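# Move top stock card onto the adjacent waste pile

## Task

In the row closest to the robot's front, lift the uppermost card from the face-down stock and set it on the waste pile next to it. It must rest on that pile and on nothing else. Disturb nothing else. The cards are stiff plywood tiles. The card must stay in place on its own after the robot lets go; if the robot is still holding it up, the goal is not met. Anything the robot is touching at the end must not sag or sink once released, or the attempt fails.

## Robot and tools

Robot: two xArm7-style arms, left_arm and right_arm, each with a parallel two-finger gripper. The names are labels only and do not say which side of an image an arm appears on. Base positions in the scene frame: left_arm at (+0.045, +0.275, 0) m, right_arm at (-0.038, -0.364, 0) m, both turned slightly about z.

Scene frame: origin on the table top midway between the arms. +z is up, +x points out across the table away from the robot, and left_arm sits on the +y side. Result lines give each gripper's end_effector_position (m) and end_effector_quat_wxyz in this frame, plus linear (m/s) and angular (rad/s) velocities. Reported positions can be off, more so at long reach.

Gripper axes: the fingers point along the gripper's +z and close along its y. end_effector_position is the spot between the finger pads when closed, about 2 cm short of the fingertips. Closing pushes the tips roughly 10 mm further along +z.

execute_actions(actions): a list of actions run one after another. Each action is a table of up to 15 rows; each row lasts one control step (1/30 s), and if fewer than 15 rows are given the last row repeats to fill 15 steps. A row is one flat list of 14 numbers, each in [-1, 1], covering both arms even if only one moves: dx, dy, dz, rx, ry, rz, opening for left_arm, then the same seven for right_arm. dx..rz are an offset, expressed in that gripper's own axes, from the gripper's measured pose at the start of the action (for the first action of a call, the last pose reported in this scene). Every row refers back to that same start pose, not to the row before. Scale: 1.0 equals 0.6 m for dx, dy, dz and 180 degrees for the rotation; rx, ry, rz form one rotation vector. Opening is absolute, not an offset: +1 fully open (0.084 m), -1 closed. An empty list just returns state and camera images.

Per step the commanded pose is clipped to at most 70 mm and 16 degrees from the measured pose, so a large offset may need several actions; after an action the arm only continues to its last clipped pose. Position wins over orientation when both cannot be met. "Hand target" lines show where the controller is currently driving each gripper. Step readings list positions at some steps; HELD beside an arm's label means part of its row was held back that step. "pose unreachable" means a clearance check altered or blocked that arm's command.

move(target, speed, blocking): target is one 14-number row in the same layout, scale and gripper-frame offset meaning as above, measured from the pose in this scene's latest result that shows one. Each gripper travels a straight line toward its target; both finish together, lasting 0.5 to 10 s (cut off at 10 s). speed is top path speed in m/s, 0.002 to 0.5, default 0.25; rotation is capped at twice that in rad/s. Openings are sent at the start. Paths do not avoid obstacles or the other arm; grippers lag, drift, and can overshoot speed near full extension. Faster moves and targets deeper past a contact hit and press harder. The result adds a "move:" line with the ending (done, off_target, moving, held, fault), active limits (paced = pose clipped; held = some steps blocked, after which the arm may surge), and each gripper's distance to its target. blocking=false returns after 0.5 s while motion continues; until a result shows it ended, further rows or moves are refused, so use wait or stop.

wait(seconds): 0 to 10; arms keep their last command; returns early if a running move ends. stop(): brakes a running move (needs stopping distance; fingers keep moving). zoom_image(camera, region): region [x0, y0, x1, y1] in pixels, top-left origin, at most 504 by 504; cameras cam_head_left, cam_head_right, cam_high, cam_low, cam_left_wrist, cam_right_wrist, each 896x504. read_manual(section) only returns licence text. finished_scene(scene) ends the current scene (give its number) once the robot has held its last command; it cannot be undone and reports success.

Gripping: grip_measured is the measured finger opening on the command scale. To hold, keep commanding an opening clearly below grip_measured; more margin squeezes harder, up to about 24 N per pad for objects up to about 6 cm. Fast closing can squeeze harder. -1 gives full force on parts about 0.5 mm thick or more. Re-sending grip_measured still presses lightly.

An arm meant to stay put: send the offset back to its desired pose in a reply's first call, zeros afterwards, and always its desired opening. The simulation runs while you think, holding the last command.

Joint ranges (rad): waist and roll joints -6.283 to 6.283, shoulder -2.059 to 2.094, elbow -0.192 to 3.927, wrist pitch -1.693 to 3.142. Load limits (N m): waist 43.5, shoulder 43.5, upper arm roll 26.1, elbow 26.1, forearm roll 26.1, wrist pitch 17.4, wrist roll 17.4. Reaching a limit through contact causes a TORQUE FAULT: the arm backs off, freezes 10 s and skips the rest of the call. Holding loads heats motors; MOTOR HOT appears from 65 °C, and at 80 °C an OVER-TEMPERATURE FAULT brakes the arm until cooled.

Avoid: dropping or flicking the card, slamming or pressing hard into the piles, knocking cards or anything off the table, arms colliding, and leaving the card propped by the gripper. Occasional external tugs or pushes may occur. Release the card so it lies flat on the waste pile only, then back away.

Each tool is called after "Call:" in YAML: its name, and indented under it one key for each argument.

## Session

Call:
execute_actions:
  actions: []

Scene clock: 0.00 s.
left_arm: end_effector_position=(+0.3937, +0.5591, +0.3062) grip_measured=+1.00 end_effector_quat_wxyz=(+0.688, -0.666, -0.271, -0.100) end_effector_velocity=(-0.000, -0.001, +0.000) end_effector_angular_velocity=(+0.001, +0.000, -0.001) | right_arm: end_effector_position=(+0.5146, +0.0127, +0.3341) grip_measured=-1.00 end_effector_quat_wxyz=(+0.496, -0.058, +0.866, +0.015) end_effector_velocity=(+0.000, +0.000, +0.000) end_effector_angular_velocity=(-0.000, -0.000, +0.000)
Joint positions: left_arm=[ 0.789  0.043 -0.686  0.814  1.446  1.685 -1.333  0.084] | right_arm=[ 0.732  0.175  0.081  1.283 -1.313  0.529 -1.588  0.   ]
Joint velocities: left_arm=[-0.    -0.002 -0.001 -0.002 -0.    -0.     0.     0.   ] | right_arm=[-0.     0.     0.     0.001  0.001  0.    -0.001 -0.   ]
Joint torques (N m, as the arm reports them, + toward a larger angle): no reading
Hand target (left_arm): +0.394, +0.559, +0.306; +0.688, -0.666, -0.271, -0.100
Hand target (right_arm): +0.515, +0.013, +0.334; +0.496, -0.058, +0.866, +0.015

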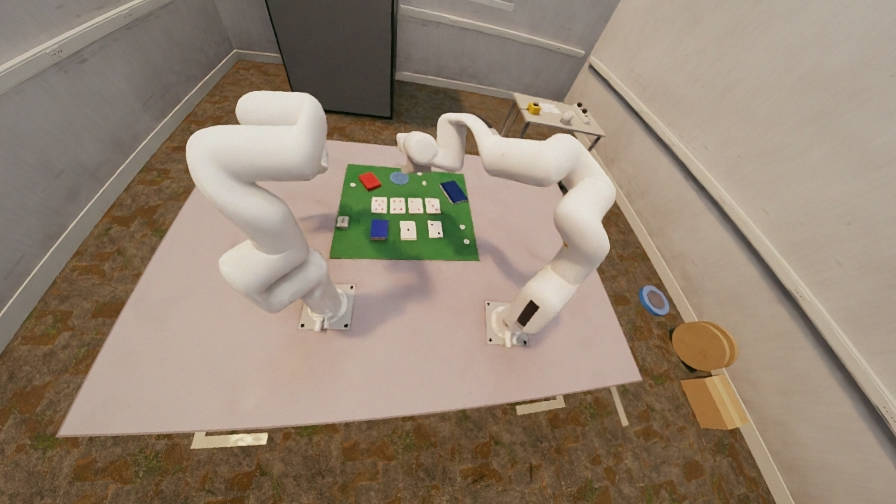

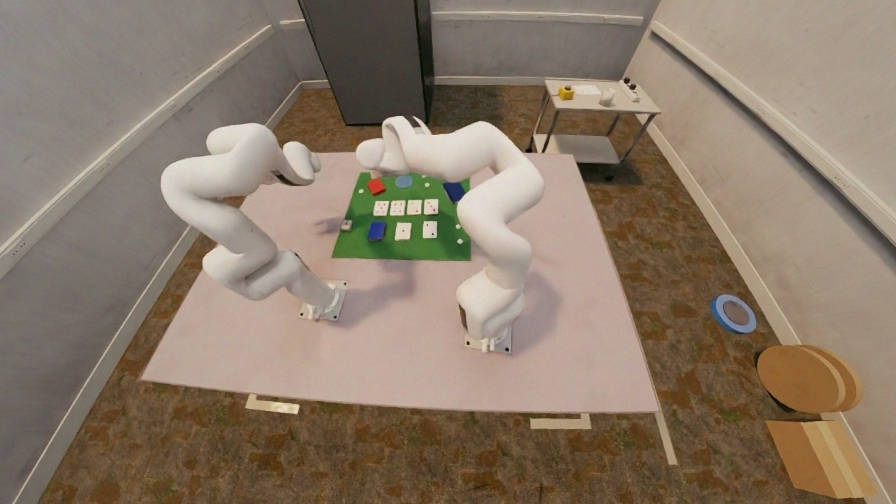

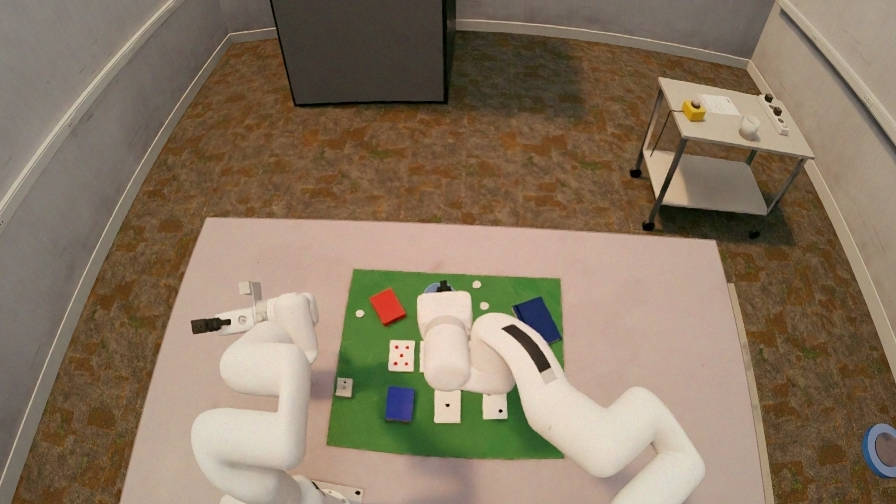

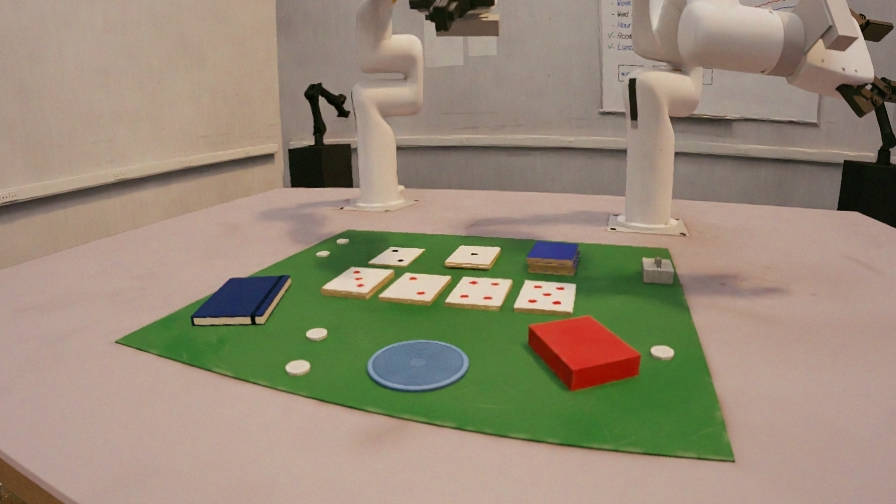

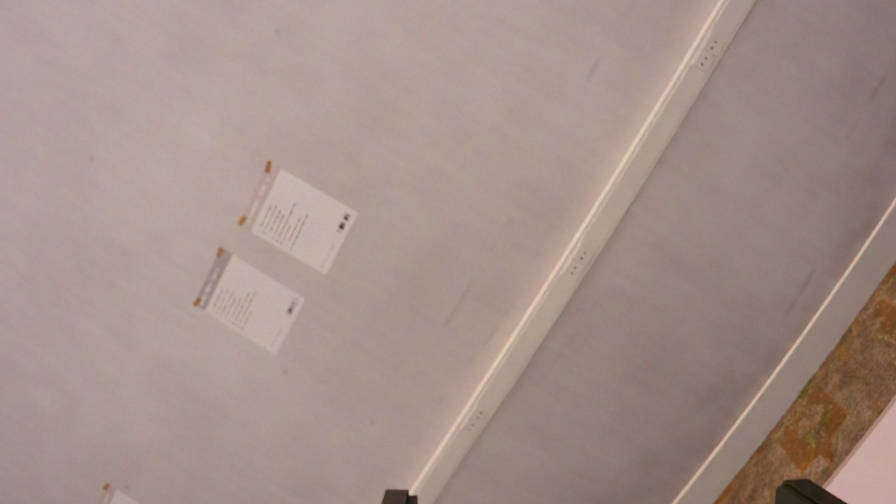

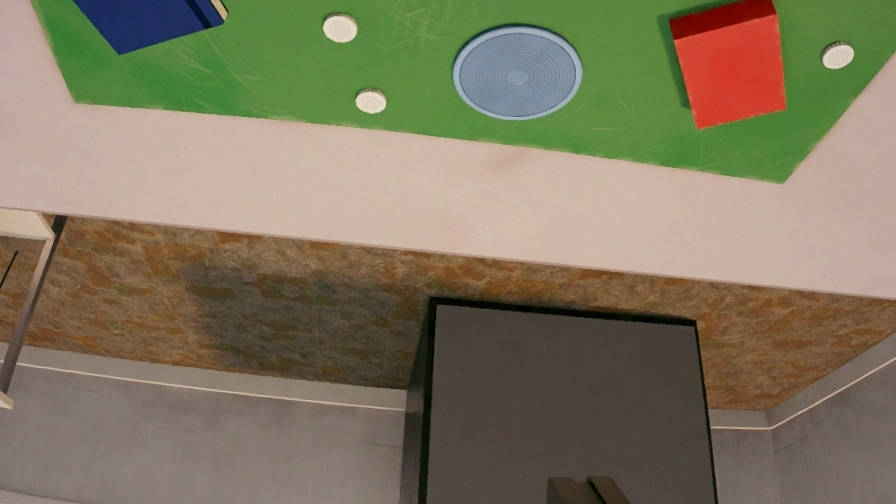

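Call:
zoom_image:
  camera: "cam_low"
  region: [420, 220, 700, 320]

Call:
zoom_image:
  camera: "cam_high"
  region: [310, 260, 590, 470]

Call:
zoom_image:
  camera: "cam_head_left"
  region: [310, 150, 510, 280]

Call:
zoom_image:
  camera: "cam_low"
  region: [590, 0, 830, 120]

Region (420, 220, 700, 320) of cam_low's 896x504 image, scaled by 1.800, with more detail than that image has; it fills the top 180 rows of this view, and the rest is white.

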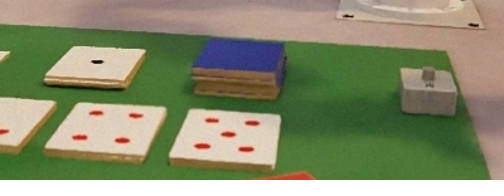

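Region (310, 260, 590, 470) of cam_high's 896x504 image, scaled by 1.800, with more detail than that image has; it fills the top 378 rows of this view, and the rest is white.

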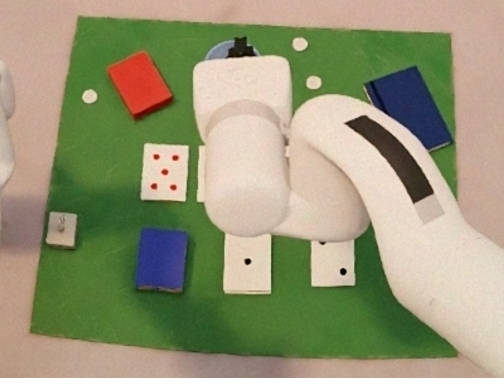

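Region (310, 150, 510, 280) of cam_head_left's 896x504 image, scaled by 2.520, with more detail than that image has; it fills the top 328 rows of this view, and the rest is white.

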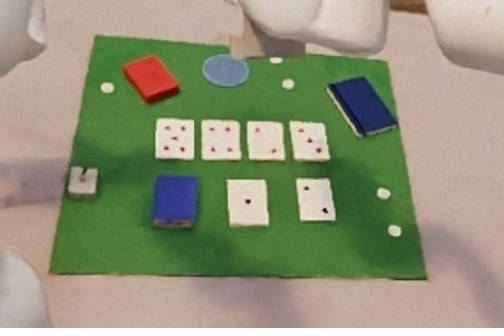

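Region (590, 0, 830, 120) of cam_low's 896x504 image, scaled by 2.100, with more detail than that image has.

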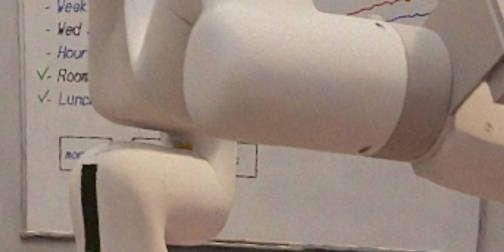

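Call:
move:
  target: [-0.280,-0.130,-0.592,-0.494,-0.072,0.195,1, 0.135,-0.577,-0.193,0,0,0,-1]
  speed: 0.4

Scene clock: 4.57 s.
left_arm: end_effector_position=(+0.3007, +0.1703, +0.3002) grip_measured=+1.00 end_effector_quat_wxyz=(-0.001, +1.000, +0.001, +0.001) end_effector_velocity=(-0.000, -0.002, -0.000) end_effector_angular_velocity=(+0.002, -0.000, -0.005) | right_arm: end_effector_position=(+0.4137, -0.3461, +0.3339) grip_measured=-1.00 end_effector_quat_wxyz=(+0.497, -0.057, +0.866, +0.016) end_effector_velocity=(+0.000, -0.001, +0.002) end_effector_angular_velocity=(-0.002, +0.021, +0.005)
Joint positions: left_arm=[ 0.049 -0.744 -0.287  0.726 -0.192  1.451 -0.174  0.084] | right_arm=[ 0.524 -0.63  -0.564  0.47  -1.316  0.02  -2.22   0.   ]
Joint velocities: left_arm=[-0.001  0.001 -0.005  0.001 -0.001 -0.    -0.     0.   ] | right_arm=[ 0.1   -0.046 -0.066 -0.006  0.099  0.08  -0.122  0.   ]
Joint torques (N m, as the arm reports them, + toward a larger angle): left_arm=[ 0.62 -2.3   4.84 19.15  0.55 -1.61  0.02] | right_arm=[ 0.47 -2.57  3.91 15.09  0.59 -2.01  0.13]
Hand target (left_arm): +0.301, +0.170, +0.300; -0.001, +1.000, +0.001, +0.001
Hand target (right_arm): +0.414, -0.346, +0.334; +0.496, -0.057, +0.866, +0.016
Off the commanded pose (left_arm): 0.001 m, 0 deg.
Off the commanded pose (right_arm): 0.002 m, 0 deg.
move: done

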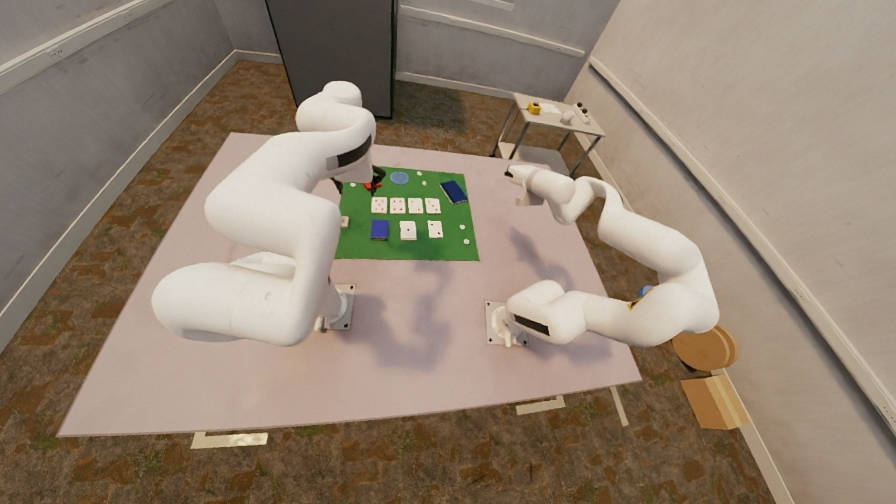

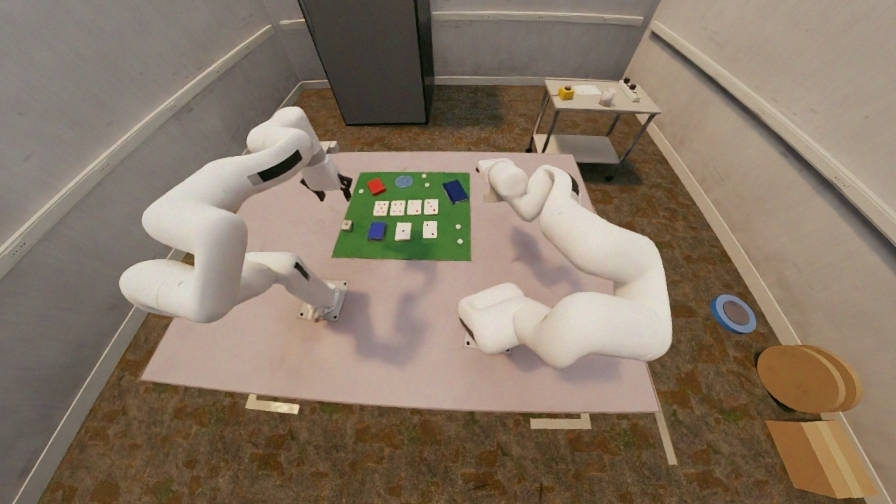

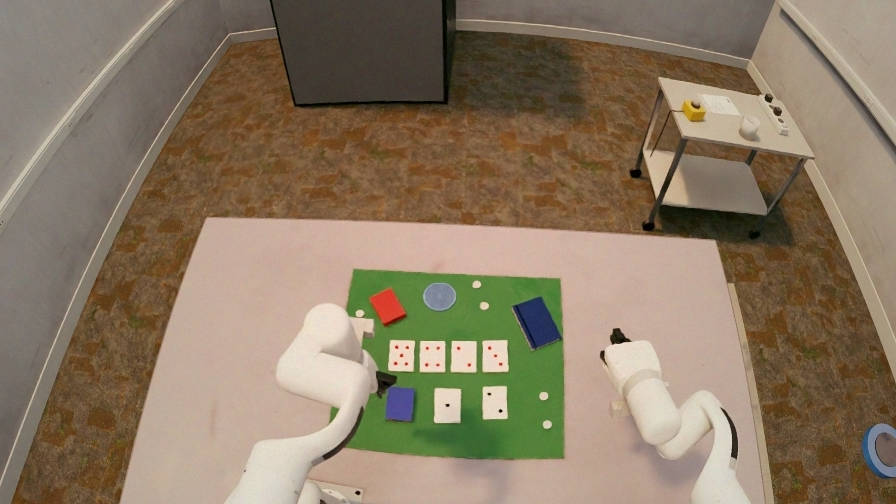

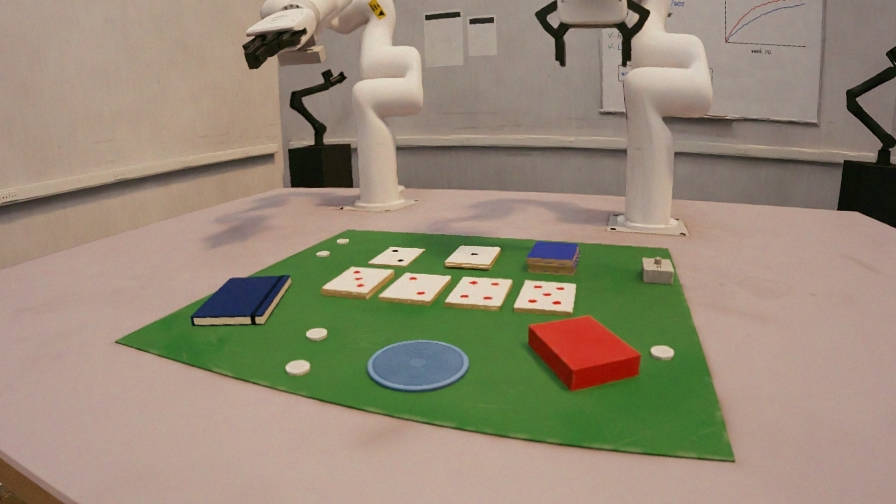

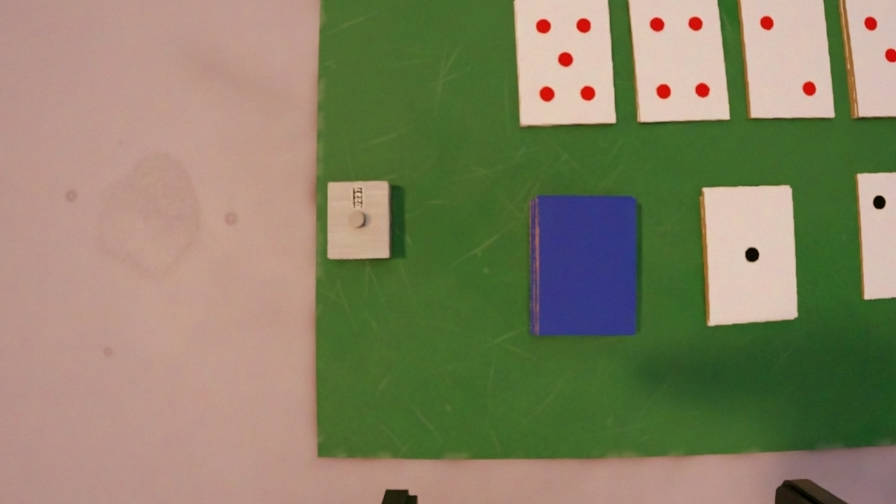

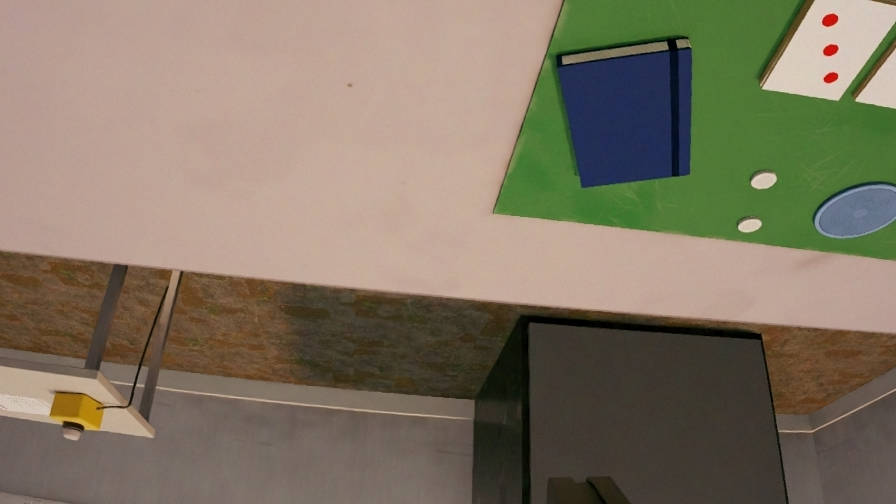

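Call:
zoom_image:
  camera: "cam_left_wrist"
  region: [510, 170, 830, 350]

Call:
zoom_image:
  camera: "cam_low"
  region: [510, 230, 600, 290]

Call:
zoom_image:
  camera: "cam_low"
  region: [430, 230, 520, 290]

Region (510, 170, 830, 350) of cam_left_wrist's 896x504 image, scaled by 1.575, with more detail than that image has; it fills the top 284 rows of this view, and the rest is white.

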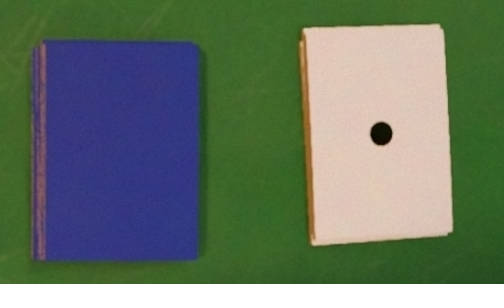

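Region (510, 230, 600, 290) of cam_low's 896x504 image, scaled by 5.600, with more detail than that image has.

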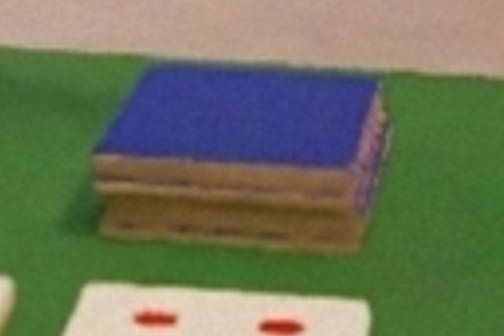

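Region (430, 230, 520, 290) of cam_low's 896x504 image, scaled by 5.600, with more detail than that image has.

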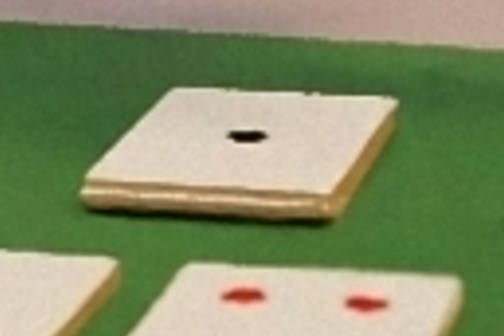

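Call:
move:
  target: [0.0983,0.09,0.33,0,0,0,1, 0,0,0,0,0,0,-1]
  speed: 0.3

Scene clock: 7.73 s.
left_arm: end_effector_position=(+0.3601, +0.1159, +0.1029) grip_measured=+1.00 end_effector_quat_wxyz=(-0.001, +1.000, -0.000, +0.002) end_effector_velocity=(-0.001, +0.001, -0.003) end_effector_angular_velocity=(+0.003, +0.006, +0.000) | right_arm: end_effector_position=(+0.4137, -0.3461, +0.3339) grip_measured=-1.00 end_effector_quat_wxyz=(+0.497, -0.057, +0.866, +0.016) end_effector_velocity=(-0.000, +0.000, -0.000) end_effector_angular_velocity=(-0.000, +0.000, +0.000)
Joint positions: left_arm=[ 0.089 -0.223 -0.539  0.515 -0.171  0.713 -0.339  0.084] | right_arm=[ 0.524 -0.63  -0.564  0.47  -1.315  0.02  -2.22   0.   ]
Joint velocities: left_arm=[ 0.002  0.009 -0.002 -0.002  0.005 -0.003 -0.004  0.   ] | right_arm=[-0.    -0.     0.    -0.    -0.001  0.     0.     0.   ]
Joint torques (N m, as the arm reports them, + toward a larger angle): left_arm=[  0.36 -10.53   2.52  16.79   0.48  -1.57   0.2 ] | right_arm=[ 0.85 -2.82  3.79 15.37  0.65 -1.76  0.11]
Hand target (left_arm): +0.360, +0.116, +0.102; -0.001, +1.000, -0.000, +0.001
Hand target (right_arm): +0.414, -0.346, +0.334; +0.497, -0.057, +0.866, +0.016
Off the commanded pose (left_arm): 0.001 m, 0 deg.
Off the commanded pose (right_arm): 0.000 m, 0 deg.
move: done

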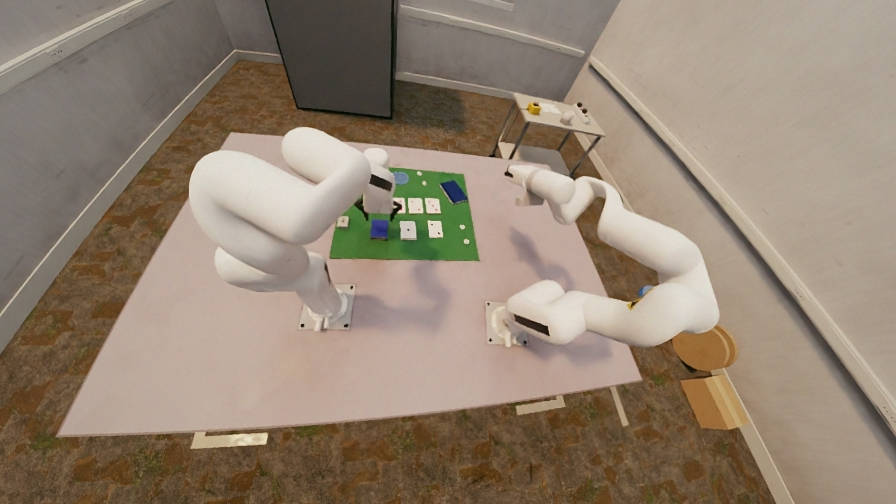

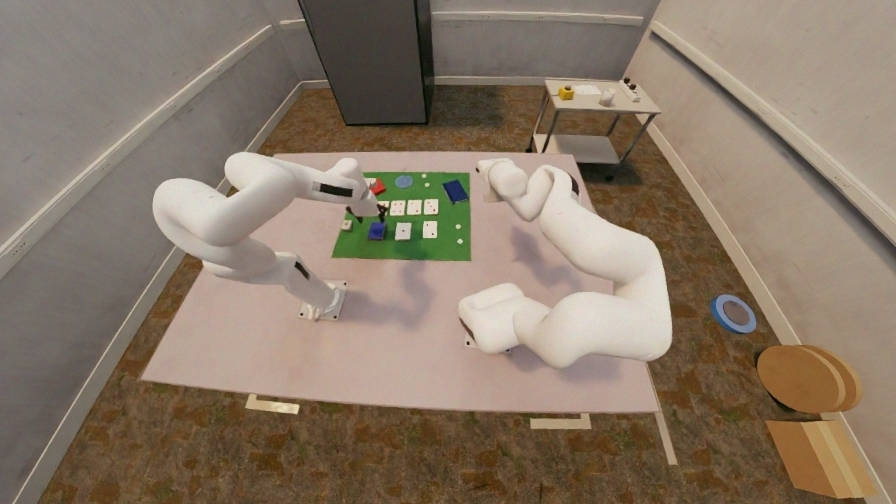

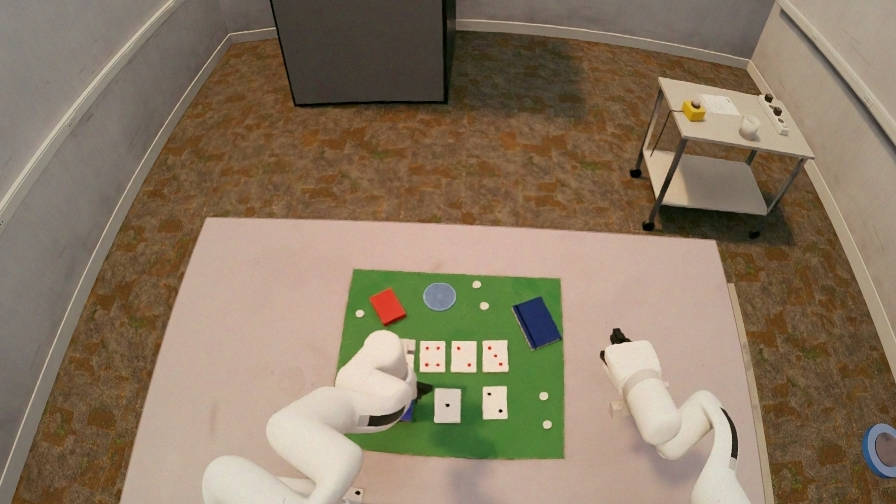

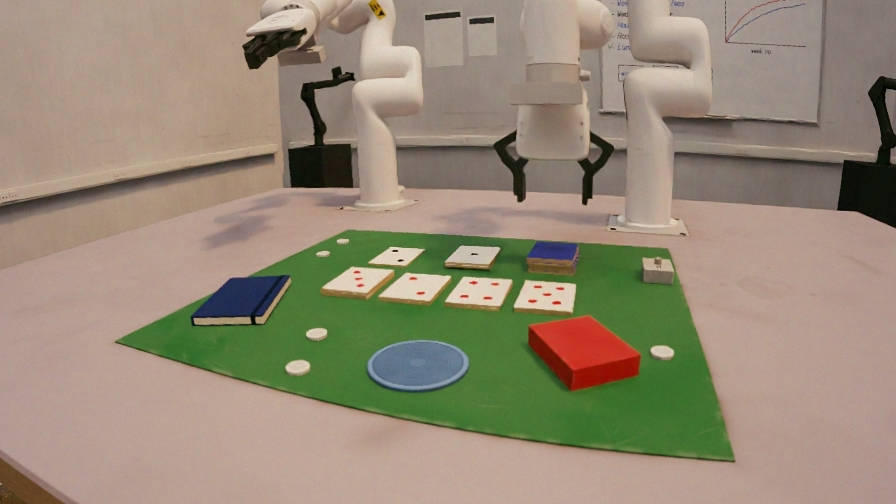

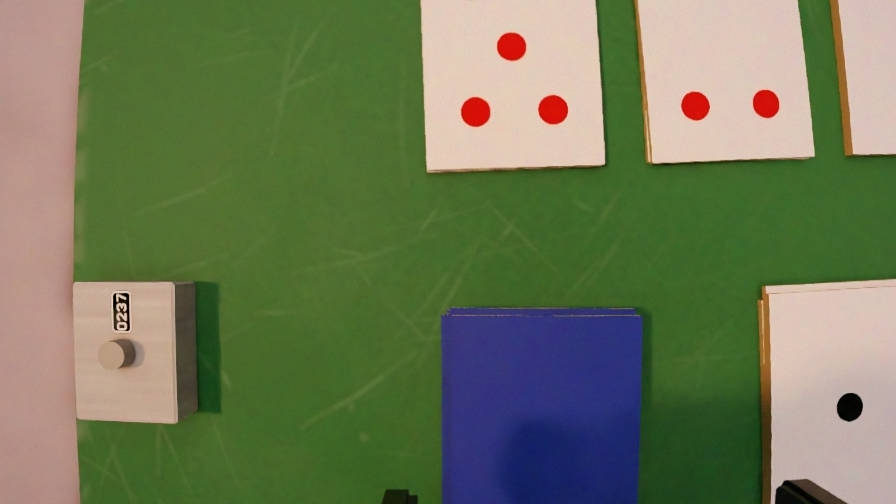

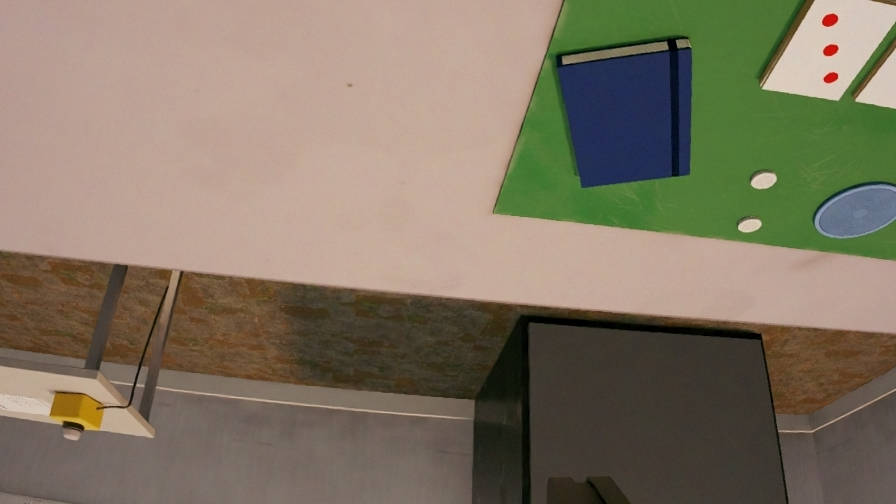

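Call:
move:
  target: [0,-0.002,0.075,0,0,0,0.29, 0,0,0,0,0,0,-1]
  speed: 0.1

Call:
zoom_image:
  camera: "cam_low"
  region: [500, 200, 610, 280]

Scene clock: 9.10 s.
left_arm: end_effector_position=(+0.3604, +0.1168, +0.0583) grip_measured=+0.28 end_effector_quat_wxyz=(-0.000, +1.000, -0.001, +0.002) end_effector_velocity=(-0.000, +0.001, -0.001) end_effector_angular_velocity=(+0.003, +0.001, +0.003) | right_arm: end_effector_position=(+0.4137, -0.3461, +0.3339) grip_measured=-1.00 end_effector_quat_wxyz=(+0.497, -0.057, +0.866, +0.016) end_effector_velocity=(-0.000, +0.001, -0.000) end_effector_angular_velocity=(-0.003, +0.000, +0.003)
Joint positions: left_arm=[ 0.117 -0.079 -0.565  0.476 -0.078  0.541 -0.409  0.056] | right_arm=[ 0.524 -0.63  -0.564  0.47  -1.315  0.02  -2.22   0.   ]
Joint velocities: left_arm=[ 0.002  0.002  0.    -0.003  0.006 -0.004 -0.005  0.   ] | right_arm=[-0.    -0.     0.003 -0.001 -0.001  0.    -0.     0.   ]
Joint torques (N m, as the arm reports them, + toward a larger angle): left_arm=[  0.81 -11.75   1.05  14.9    0.51  -1.7    0.08] | right_arm=[ 1.11 -2.81  3.72 15.34  0.75 -1.8   0.13]
Hand target (left_arm): +0.360, +0.117, +0.058; -0.000, +1.000, -0.001, +0.001
Hand target (right_arm): +0.414, -0.346, +0.334; +0.497, -0.057, +0.866, +0.016
Off the commanded pose (left_arm): 0.001 m, 0 deg.
Off the commanded pose (right_arm): 0.000 m, 0 deg.
move: done

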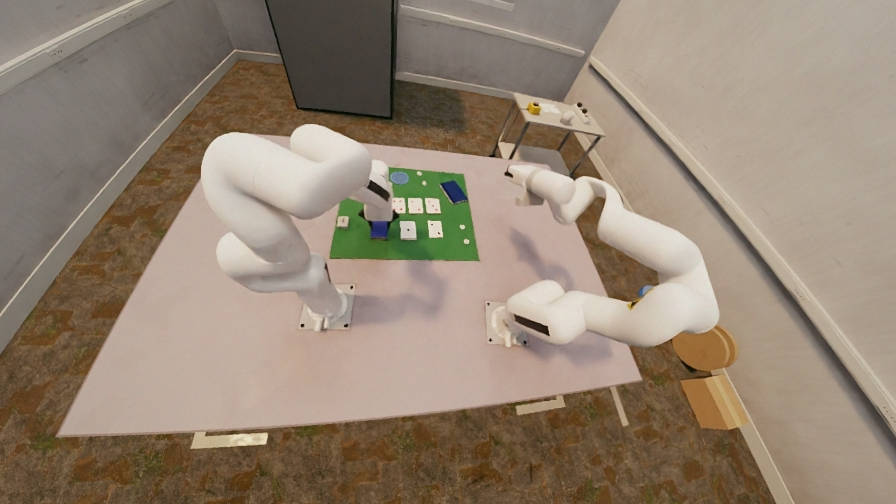

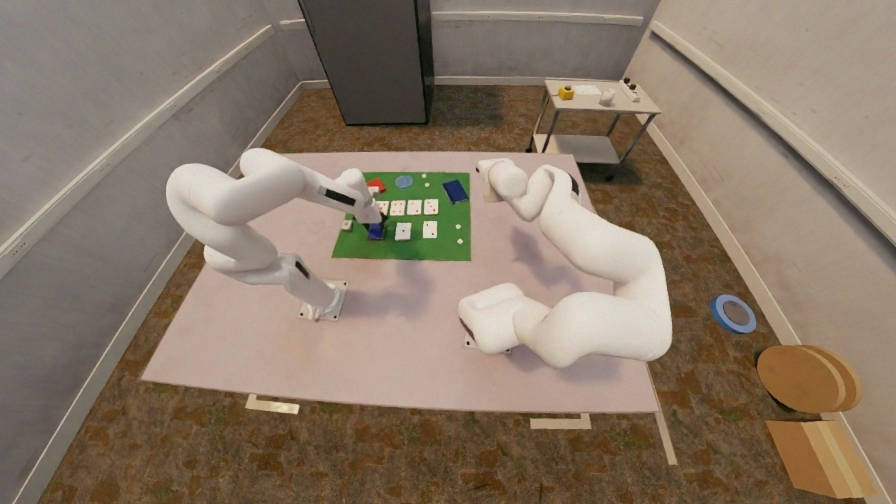

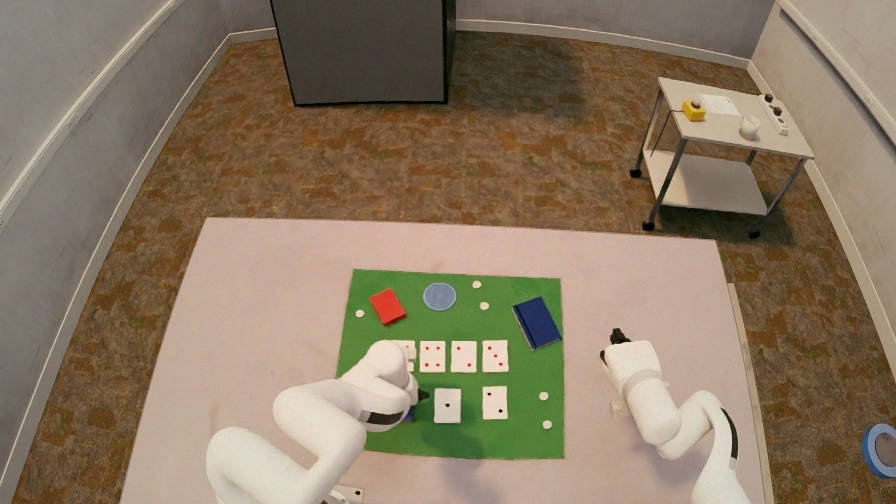

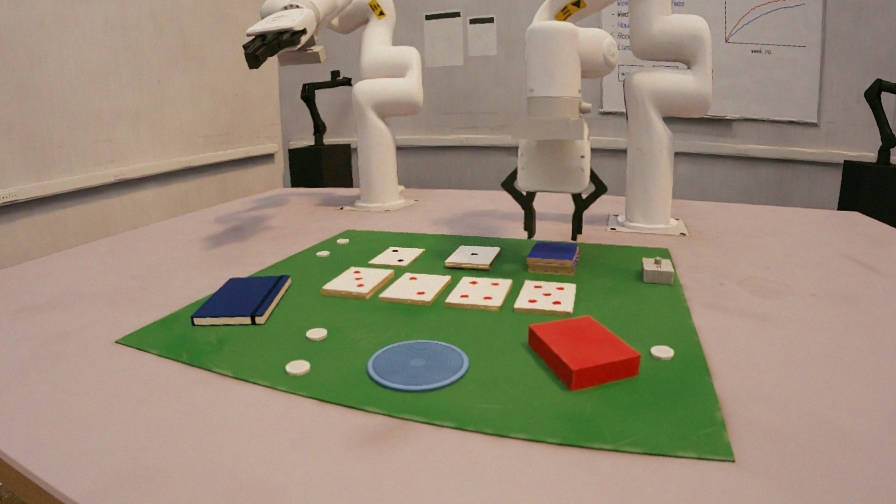

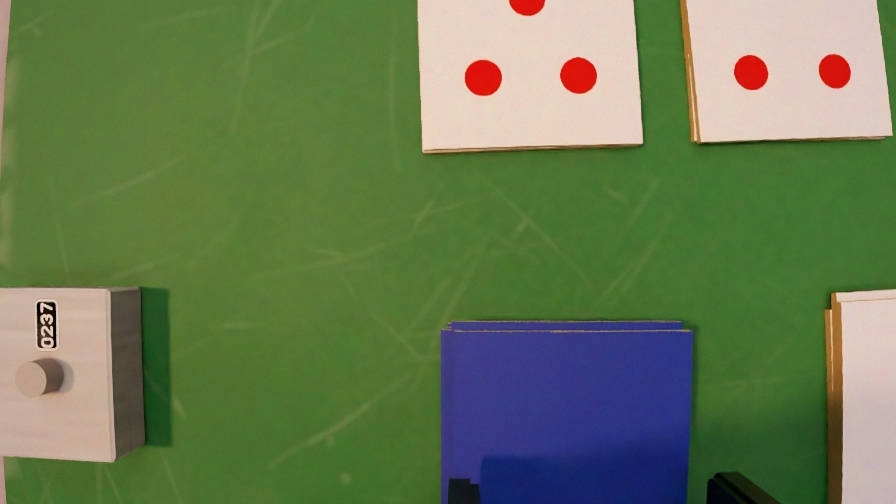

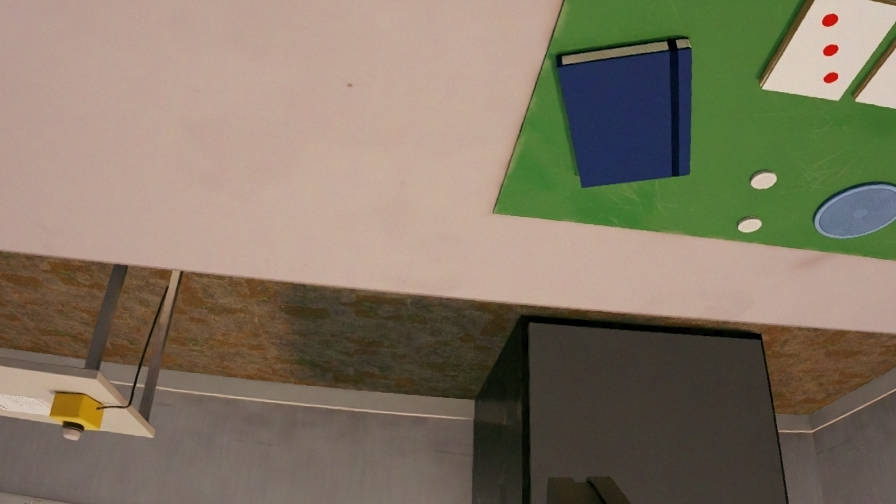

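Region (500, 200, 610, 280) of cam_low's 896x504 image, scaled by 4.582, with more detail than that image has; it fills the top 367 rows of this view, and the rest is white.

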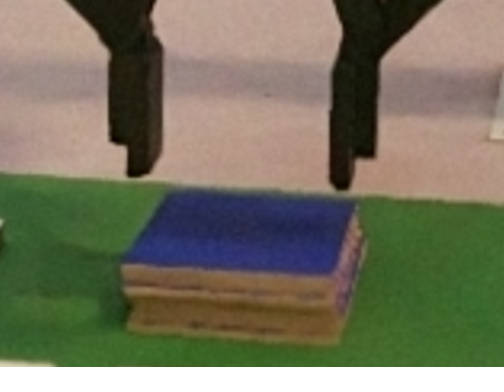

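Call:
execute_actions:
  actions:
    - [[0,0,0.002,0,0,0,0.29,0,0,0,0,0,0,-1],[0,0,0.004,0,0,0,0.29,0,0,0,0,0,0,-1],[0,0,0.006,0,0,0,0.29,0,0,0,0,0,0,-1],[0,0,0.008,0,0,0,0.29,0,0,0,0,0,0,-1],[0,0,0.010,0,0,0,0.29,0,0,0,0,0,0,-1],[0,0,0.012,0,0,0,0.29,0,0,0,0,0,0,-1],[0,0,0.014,0,0,0,0.29,0,0,0,0,0,0,-1]]
    - [[0,0,0.001,0,0,0,0.29,0,0,0,0,0,0,-1],[0,0,0.002,0,0,0,0.29,0,0,0,0,0,0,-1],[0,0,0.003,0,0,0,0.29,0,0,0,0,0,0,-1],[0,0,0.004,0,0,0,0.29,0,0,0,0,0,0,-1],[0,0,0.005,0,0,0,0.29,0,0,0,0,0,0,-1]]
    - [[0,0,0.001,0,0,0,0.29,0,0,0,0,0,0,-1],[0,0,0.002,0,0,0,0.29,0,0,0,0,0,0,-1],[0,0,0.003,0,0,0,0.29,0,0,0,0,0,0,-1],[0,0,0.004,0,0,0,0.29,0,0,0,0,0,0,-1],[0,0,0.005,0,0,0,0.29,0,0,0,0,0,0,-1]]

Call:
zoom_image:
  camera: "cam_low"
  region: [500, 200, 610, 280]

Scene clock: 11.43 s.
left_arm: end_effector_position=(+0.3606, +0.1166, +0.0441) grip_measured=+0.28 end_effector_quat_wxyz=(-0.000, +1.000, -0.001, +0.002) end_effector_velocity=(+0.001, +0.001, +0.000) end_effector_angular_velocity=(+0.000, -0.001, +0.003) | right_arm: end_effector_position=(+0.4137, -0.3461, +0.3339) grip_measured=-1.00 end_effector_quat_wxyz=(+0.497, -0.057, +0.866, +0.016) end_effector_velocity=(-0.000, +0.001, -0.000) end_effector_angular_velocity=(+0.001, +0.001, +0.002)
Joint positions: left_arm=[ 0.127 -0.024 -0.567  0.47  -0.024  0.487 -0.448  0.056] | right_arm=[ 0.524 -0.63  -0.564  0.47  -1.315  0.02  -2.22   0.   ]
Joint velocities: left_arm=[ 0.001 -0.     0.002  0.     0.002 -0.001 -0.001 -0.   ] | right_arm=[ 0.001 -0.     0.001 -0.002  0.    -0.     0.001  0.   ]
Joint torques (N m, as the arm reports them, + toward a larger angle): left_arm=[  0.7  -12.44   0.52  14.37   0.46  -1.61   0.  ] | right_arm=[ 0.77 -2.79  3.77 15.29  0.67 -1.9   0.06]
Hand target (left_arm): +0.361, +0.117, +0.044; -0.000, +1.000, -0.001, +0.002
Hand target (right_arm): +0.414, -0.346, +0.334; +0.497, -0.057, +0.866, +0.016
Off the commanded pose (left_arm): 0.000 m, 0 deg.
Off the commanded pose (right_arm): 0.000 m, 0 deg.
Step readings (end_effector_position; steps 1 to 15: 1st action; 16 to 30: 2nd action; 31 to 45: 3rd action):
0: left_arm (+0.3602, +0.1169, +0.0579) | right_arm (+0.4137, -0.3461, +0.3339)
1: left_arm (+0.3602, +0.1169, +0.0579) | right_arm (+0.4137, -0.3461, +0.3339)
2: left_arm (+0.3604, +0.1168, +0.0577) | right_arm (+0.4137, -0.3461, +0.3339)
4: left_arm (+0.3606, +0.1167, +0.0564) | right_arm (+0.4137, -0.3461, +0.3339)
8: left_arm (+0.3602, +0.1168, +0.0518) | right_arm (+0.4137, -0.3461, +0.3339)
15: left_arm (+0.3605, +0.1167, +0.0500) | right_arm (+0.4137, -0.3461, +0.3339)
16: left_arm (+0.3605, +0.1167, +0.0500) | right_arm (+0.4137, -0.3461, +0.3339)
17: left_arm (+0.3606, +0.1167, +0.0499) | right_arm (+0.4137, -0.3461, +0.3339)
19: left_arm (+0.3607, +0.1166, +0.0491) | right_arm (+0.4137, -0.3461, +0.3339)
23: left_arm (+0.3603, +0.1168, +0.0472) | right_arm (+0.4137, -0.3461, +0.3339)
30: left_arm (+0.3605, +0.1167, +0.0471) | right_arm (+0.4137, -0.3461, +0.3339)
31: left_arm (+0.3606, +0.1167, +0.0471) | right_arm (+0.4137, -0.3461, +0.3339)
32: left_arm (+0.3606, +0.1166, +0.0469) | right_arm (+0.4137, -0.3461, +0.3339)
34: left_arm (+0.3607, +0.1166, +0.0462) | right_arm (+0.4137, -0.3461, +0.3339)
38: left_arm (+0.3603, +0.1168, +0.0442) | right_arm (+0.4137, -0.3461, +0.3339)
45: end_effector_position above

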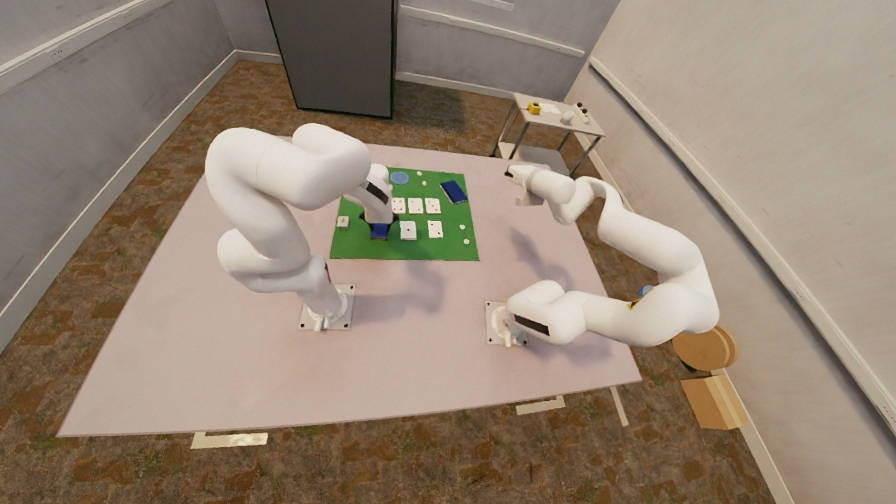

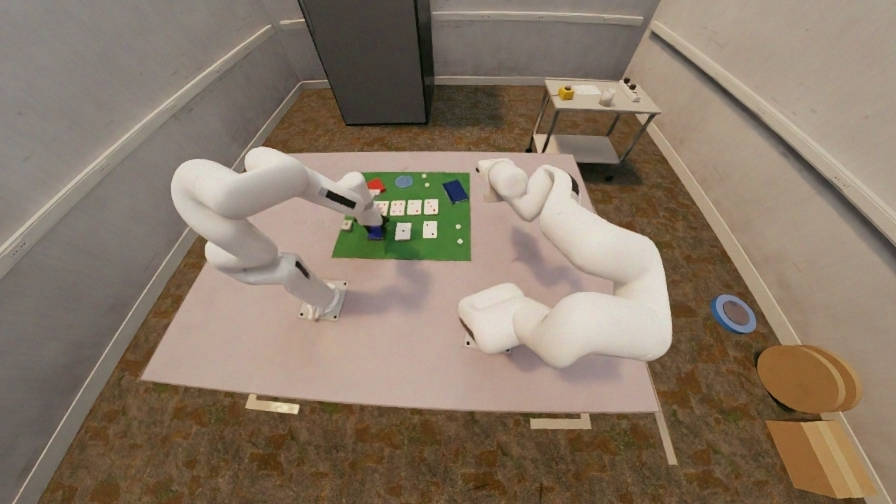

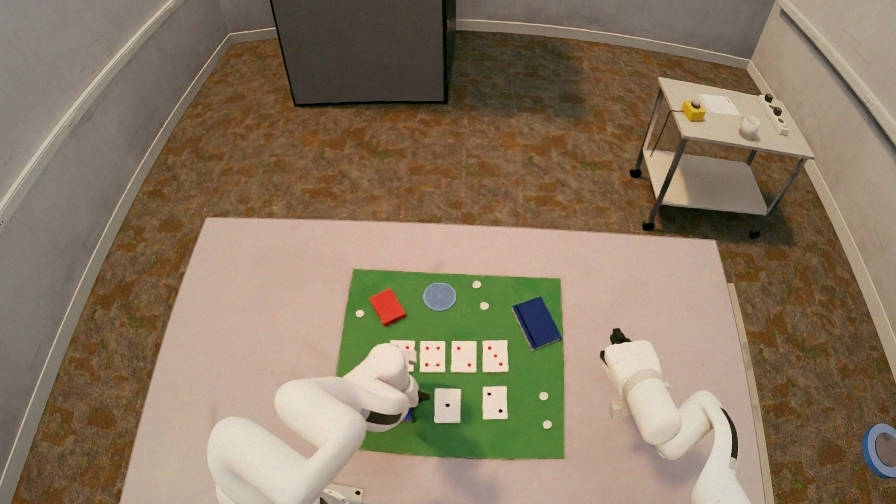

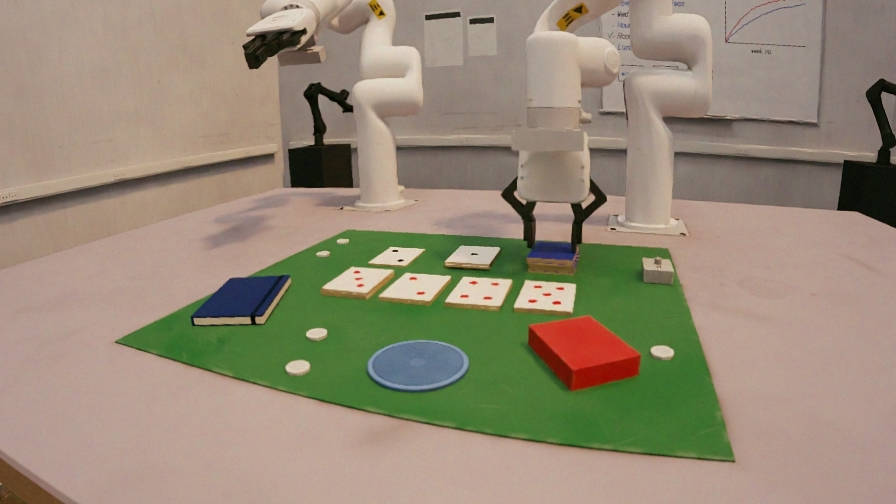

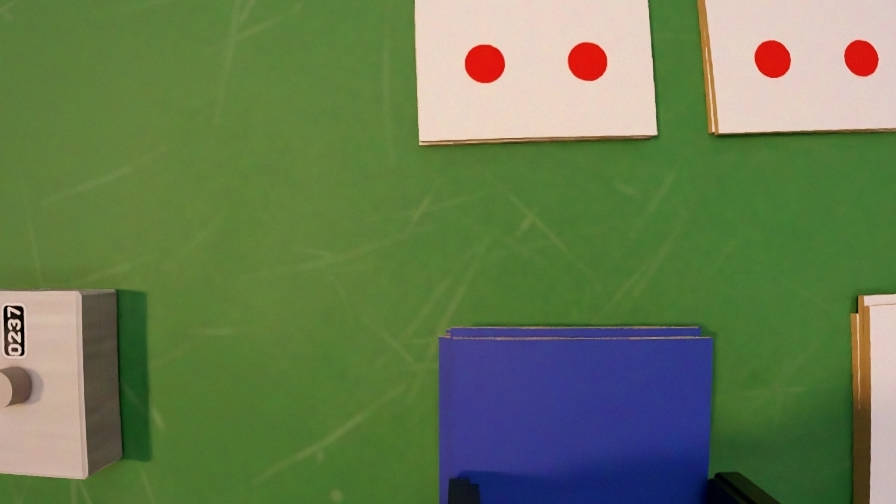

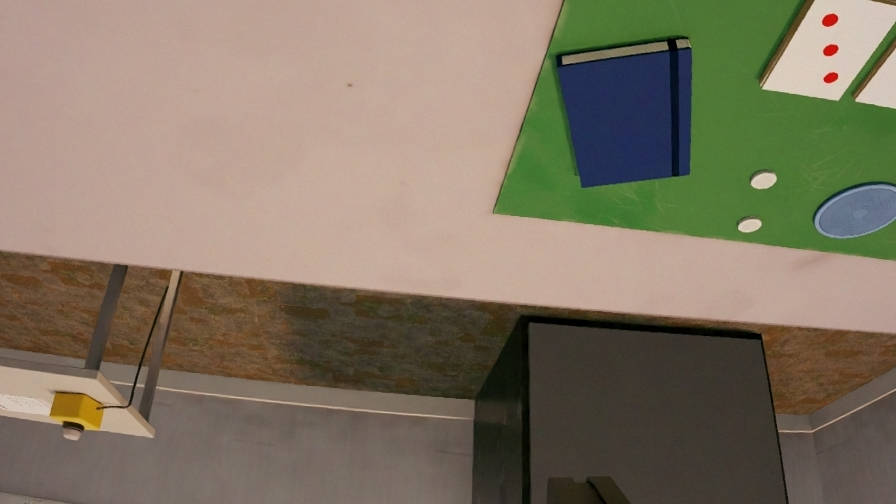

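Region (500, 200, 610, 280) of cam_low's 896x504 image, scaled by 4.582, with more detail than that image has; it fills the top 367 rows of this view, and the rest is white.

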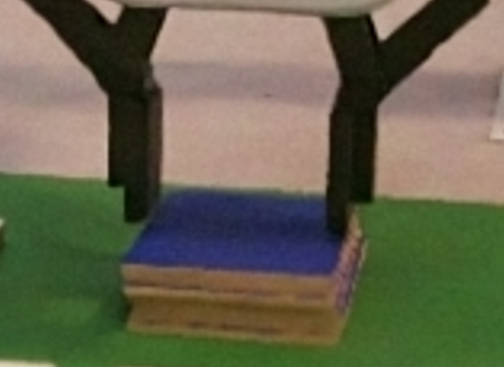

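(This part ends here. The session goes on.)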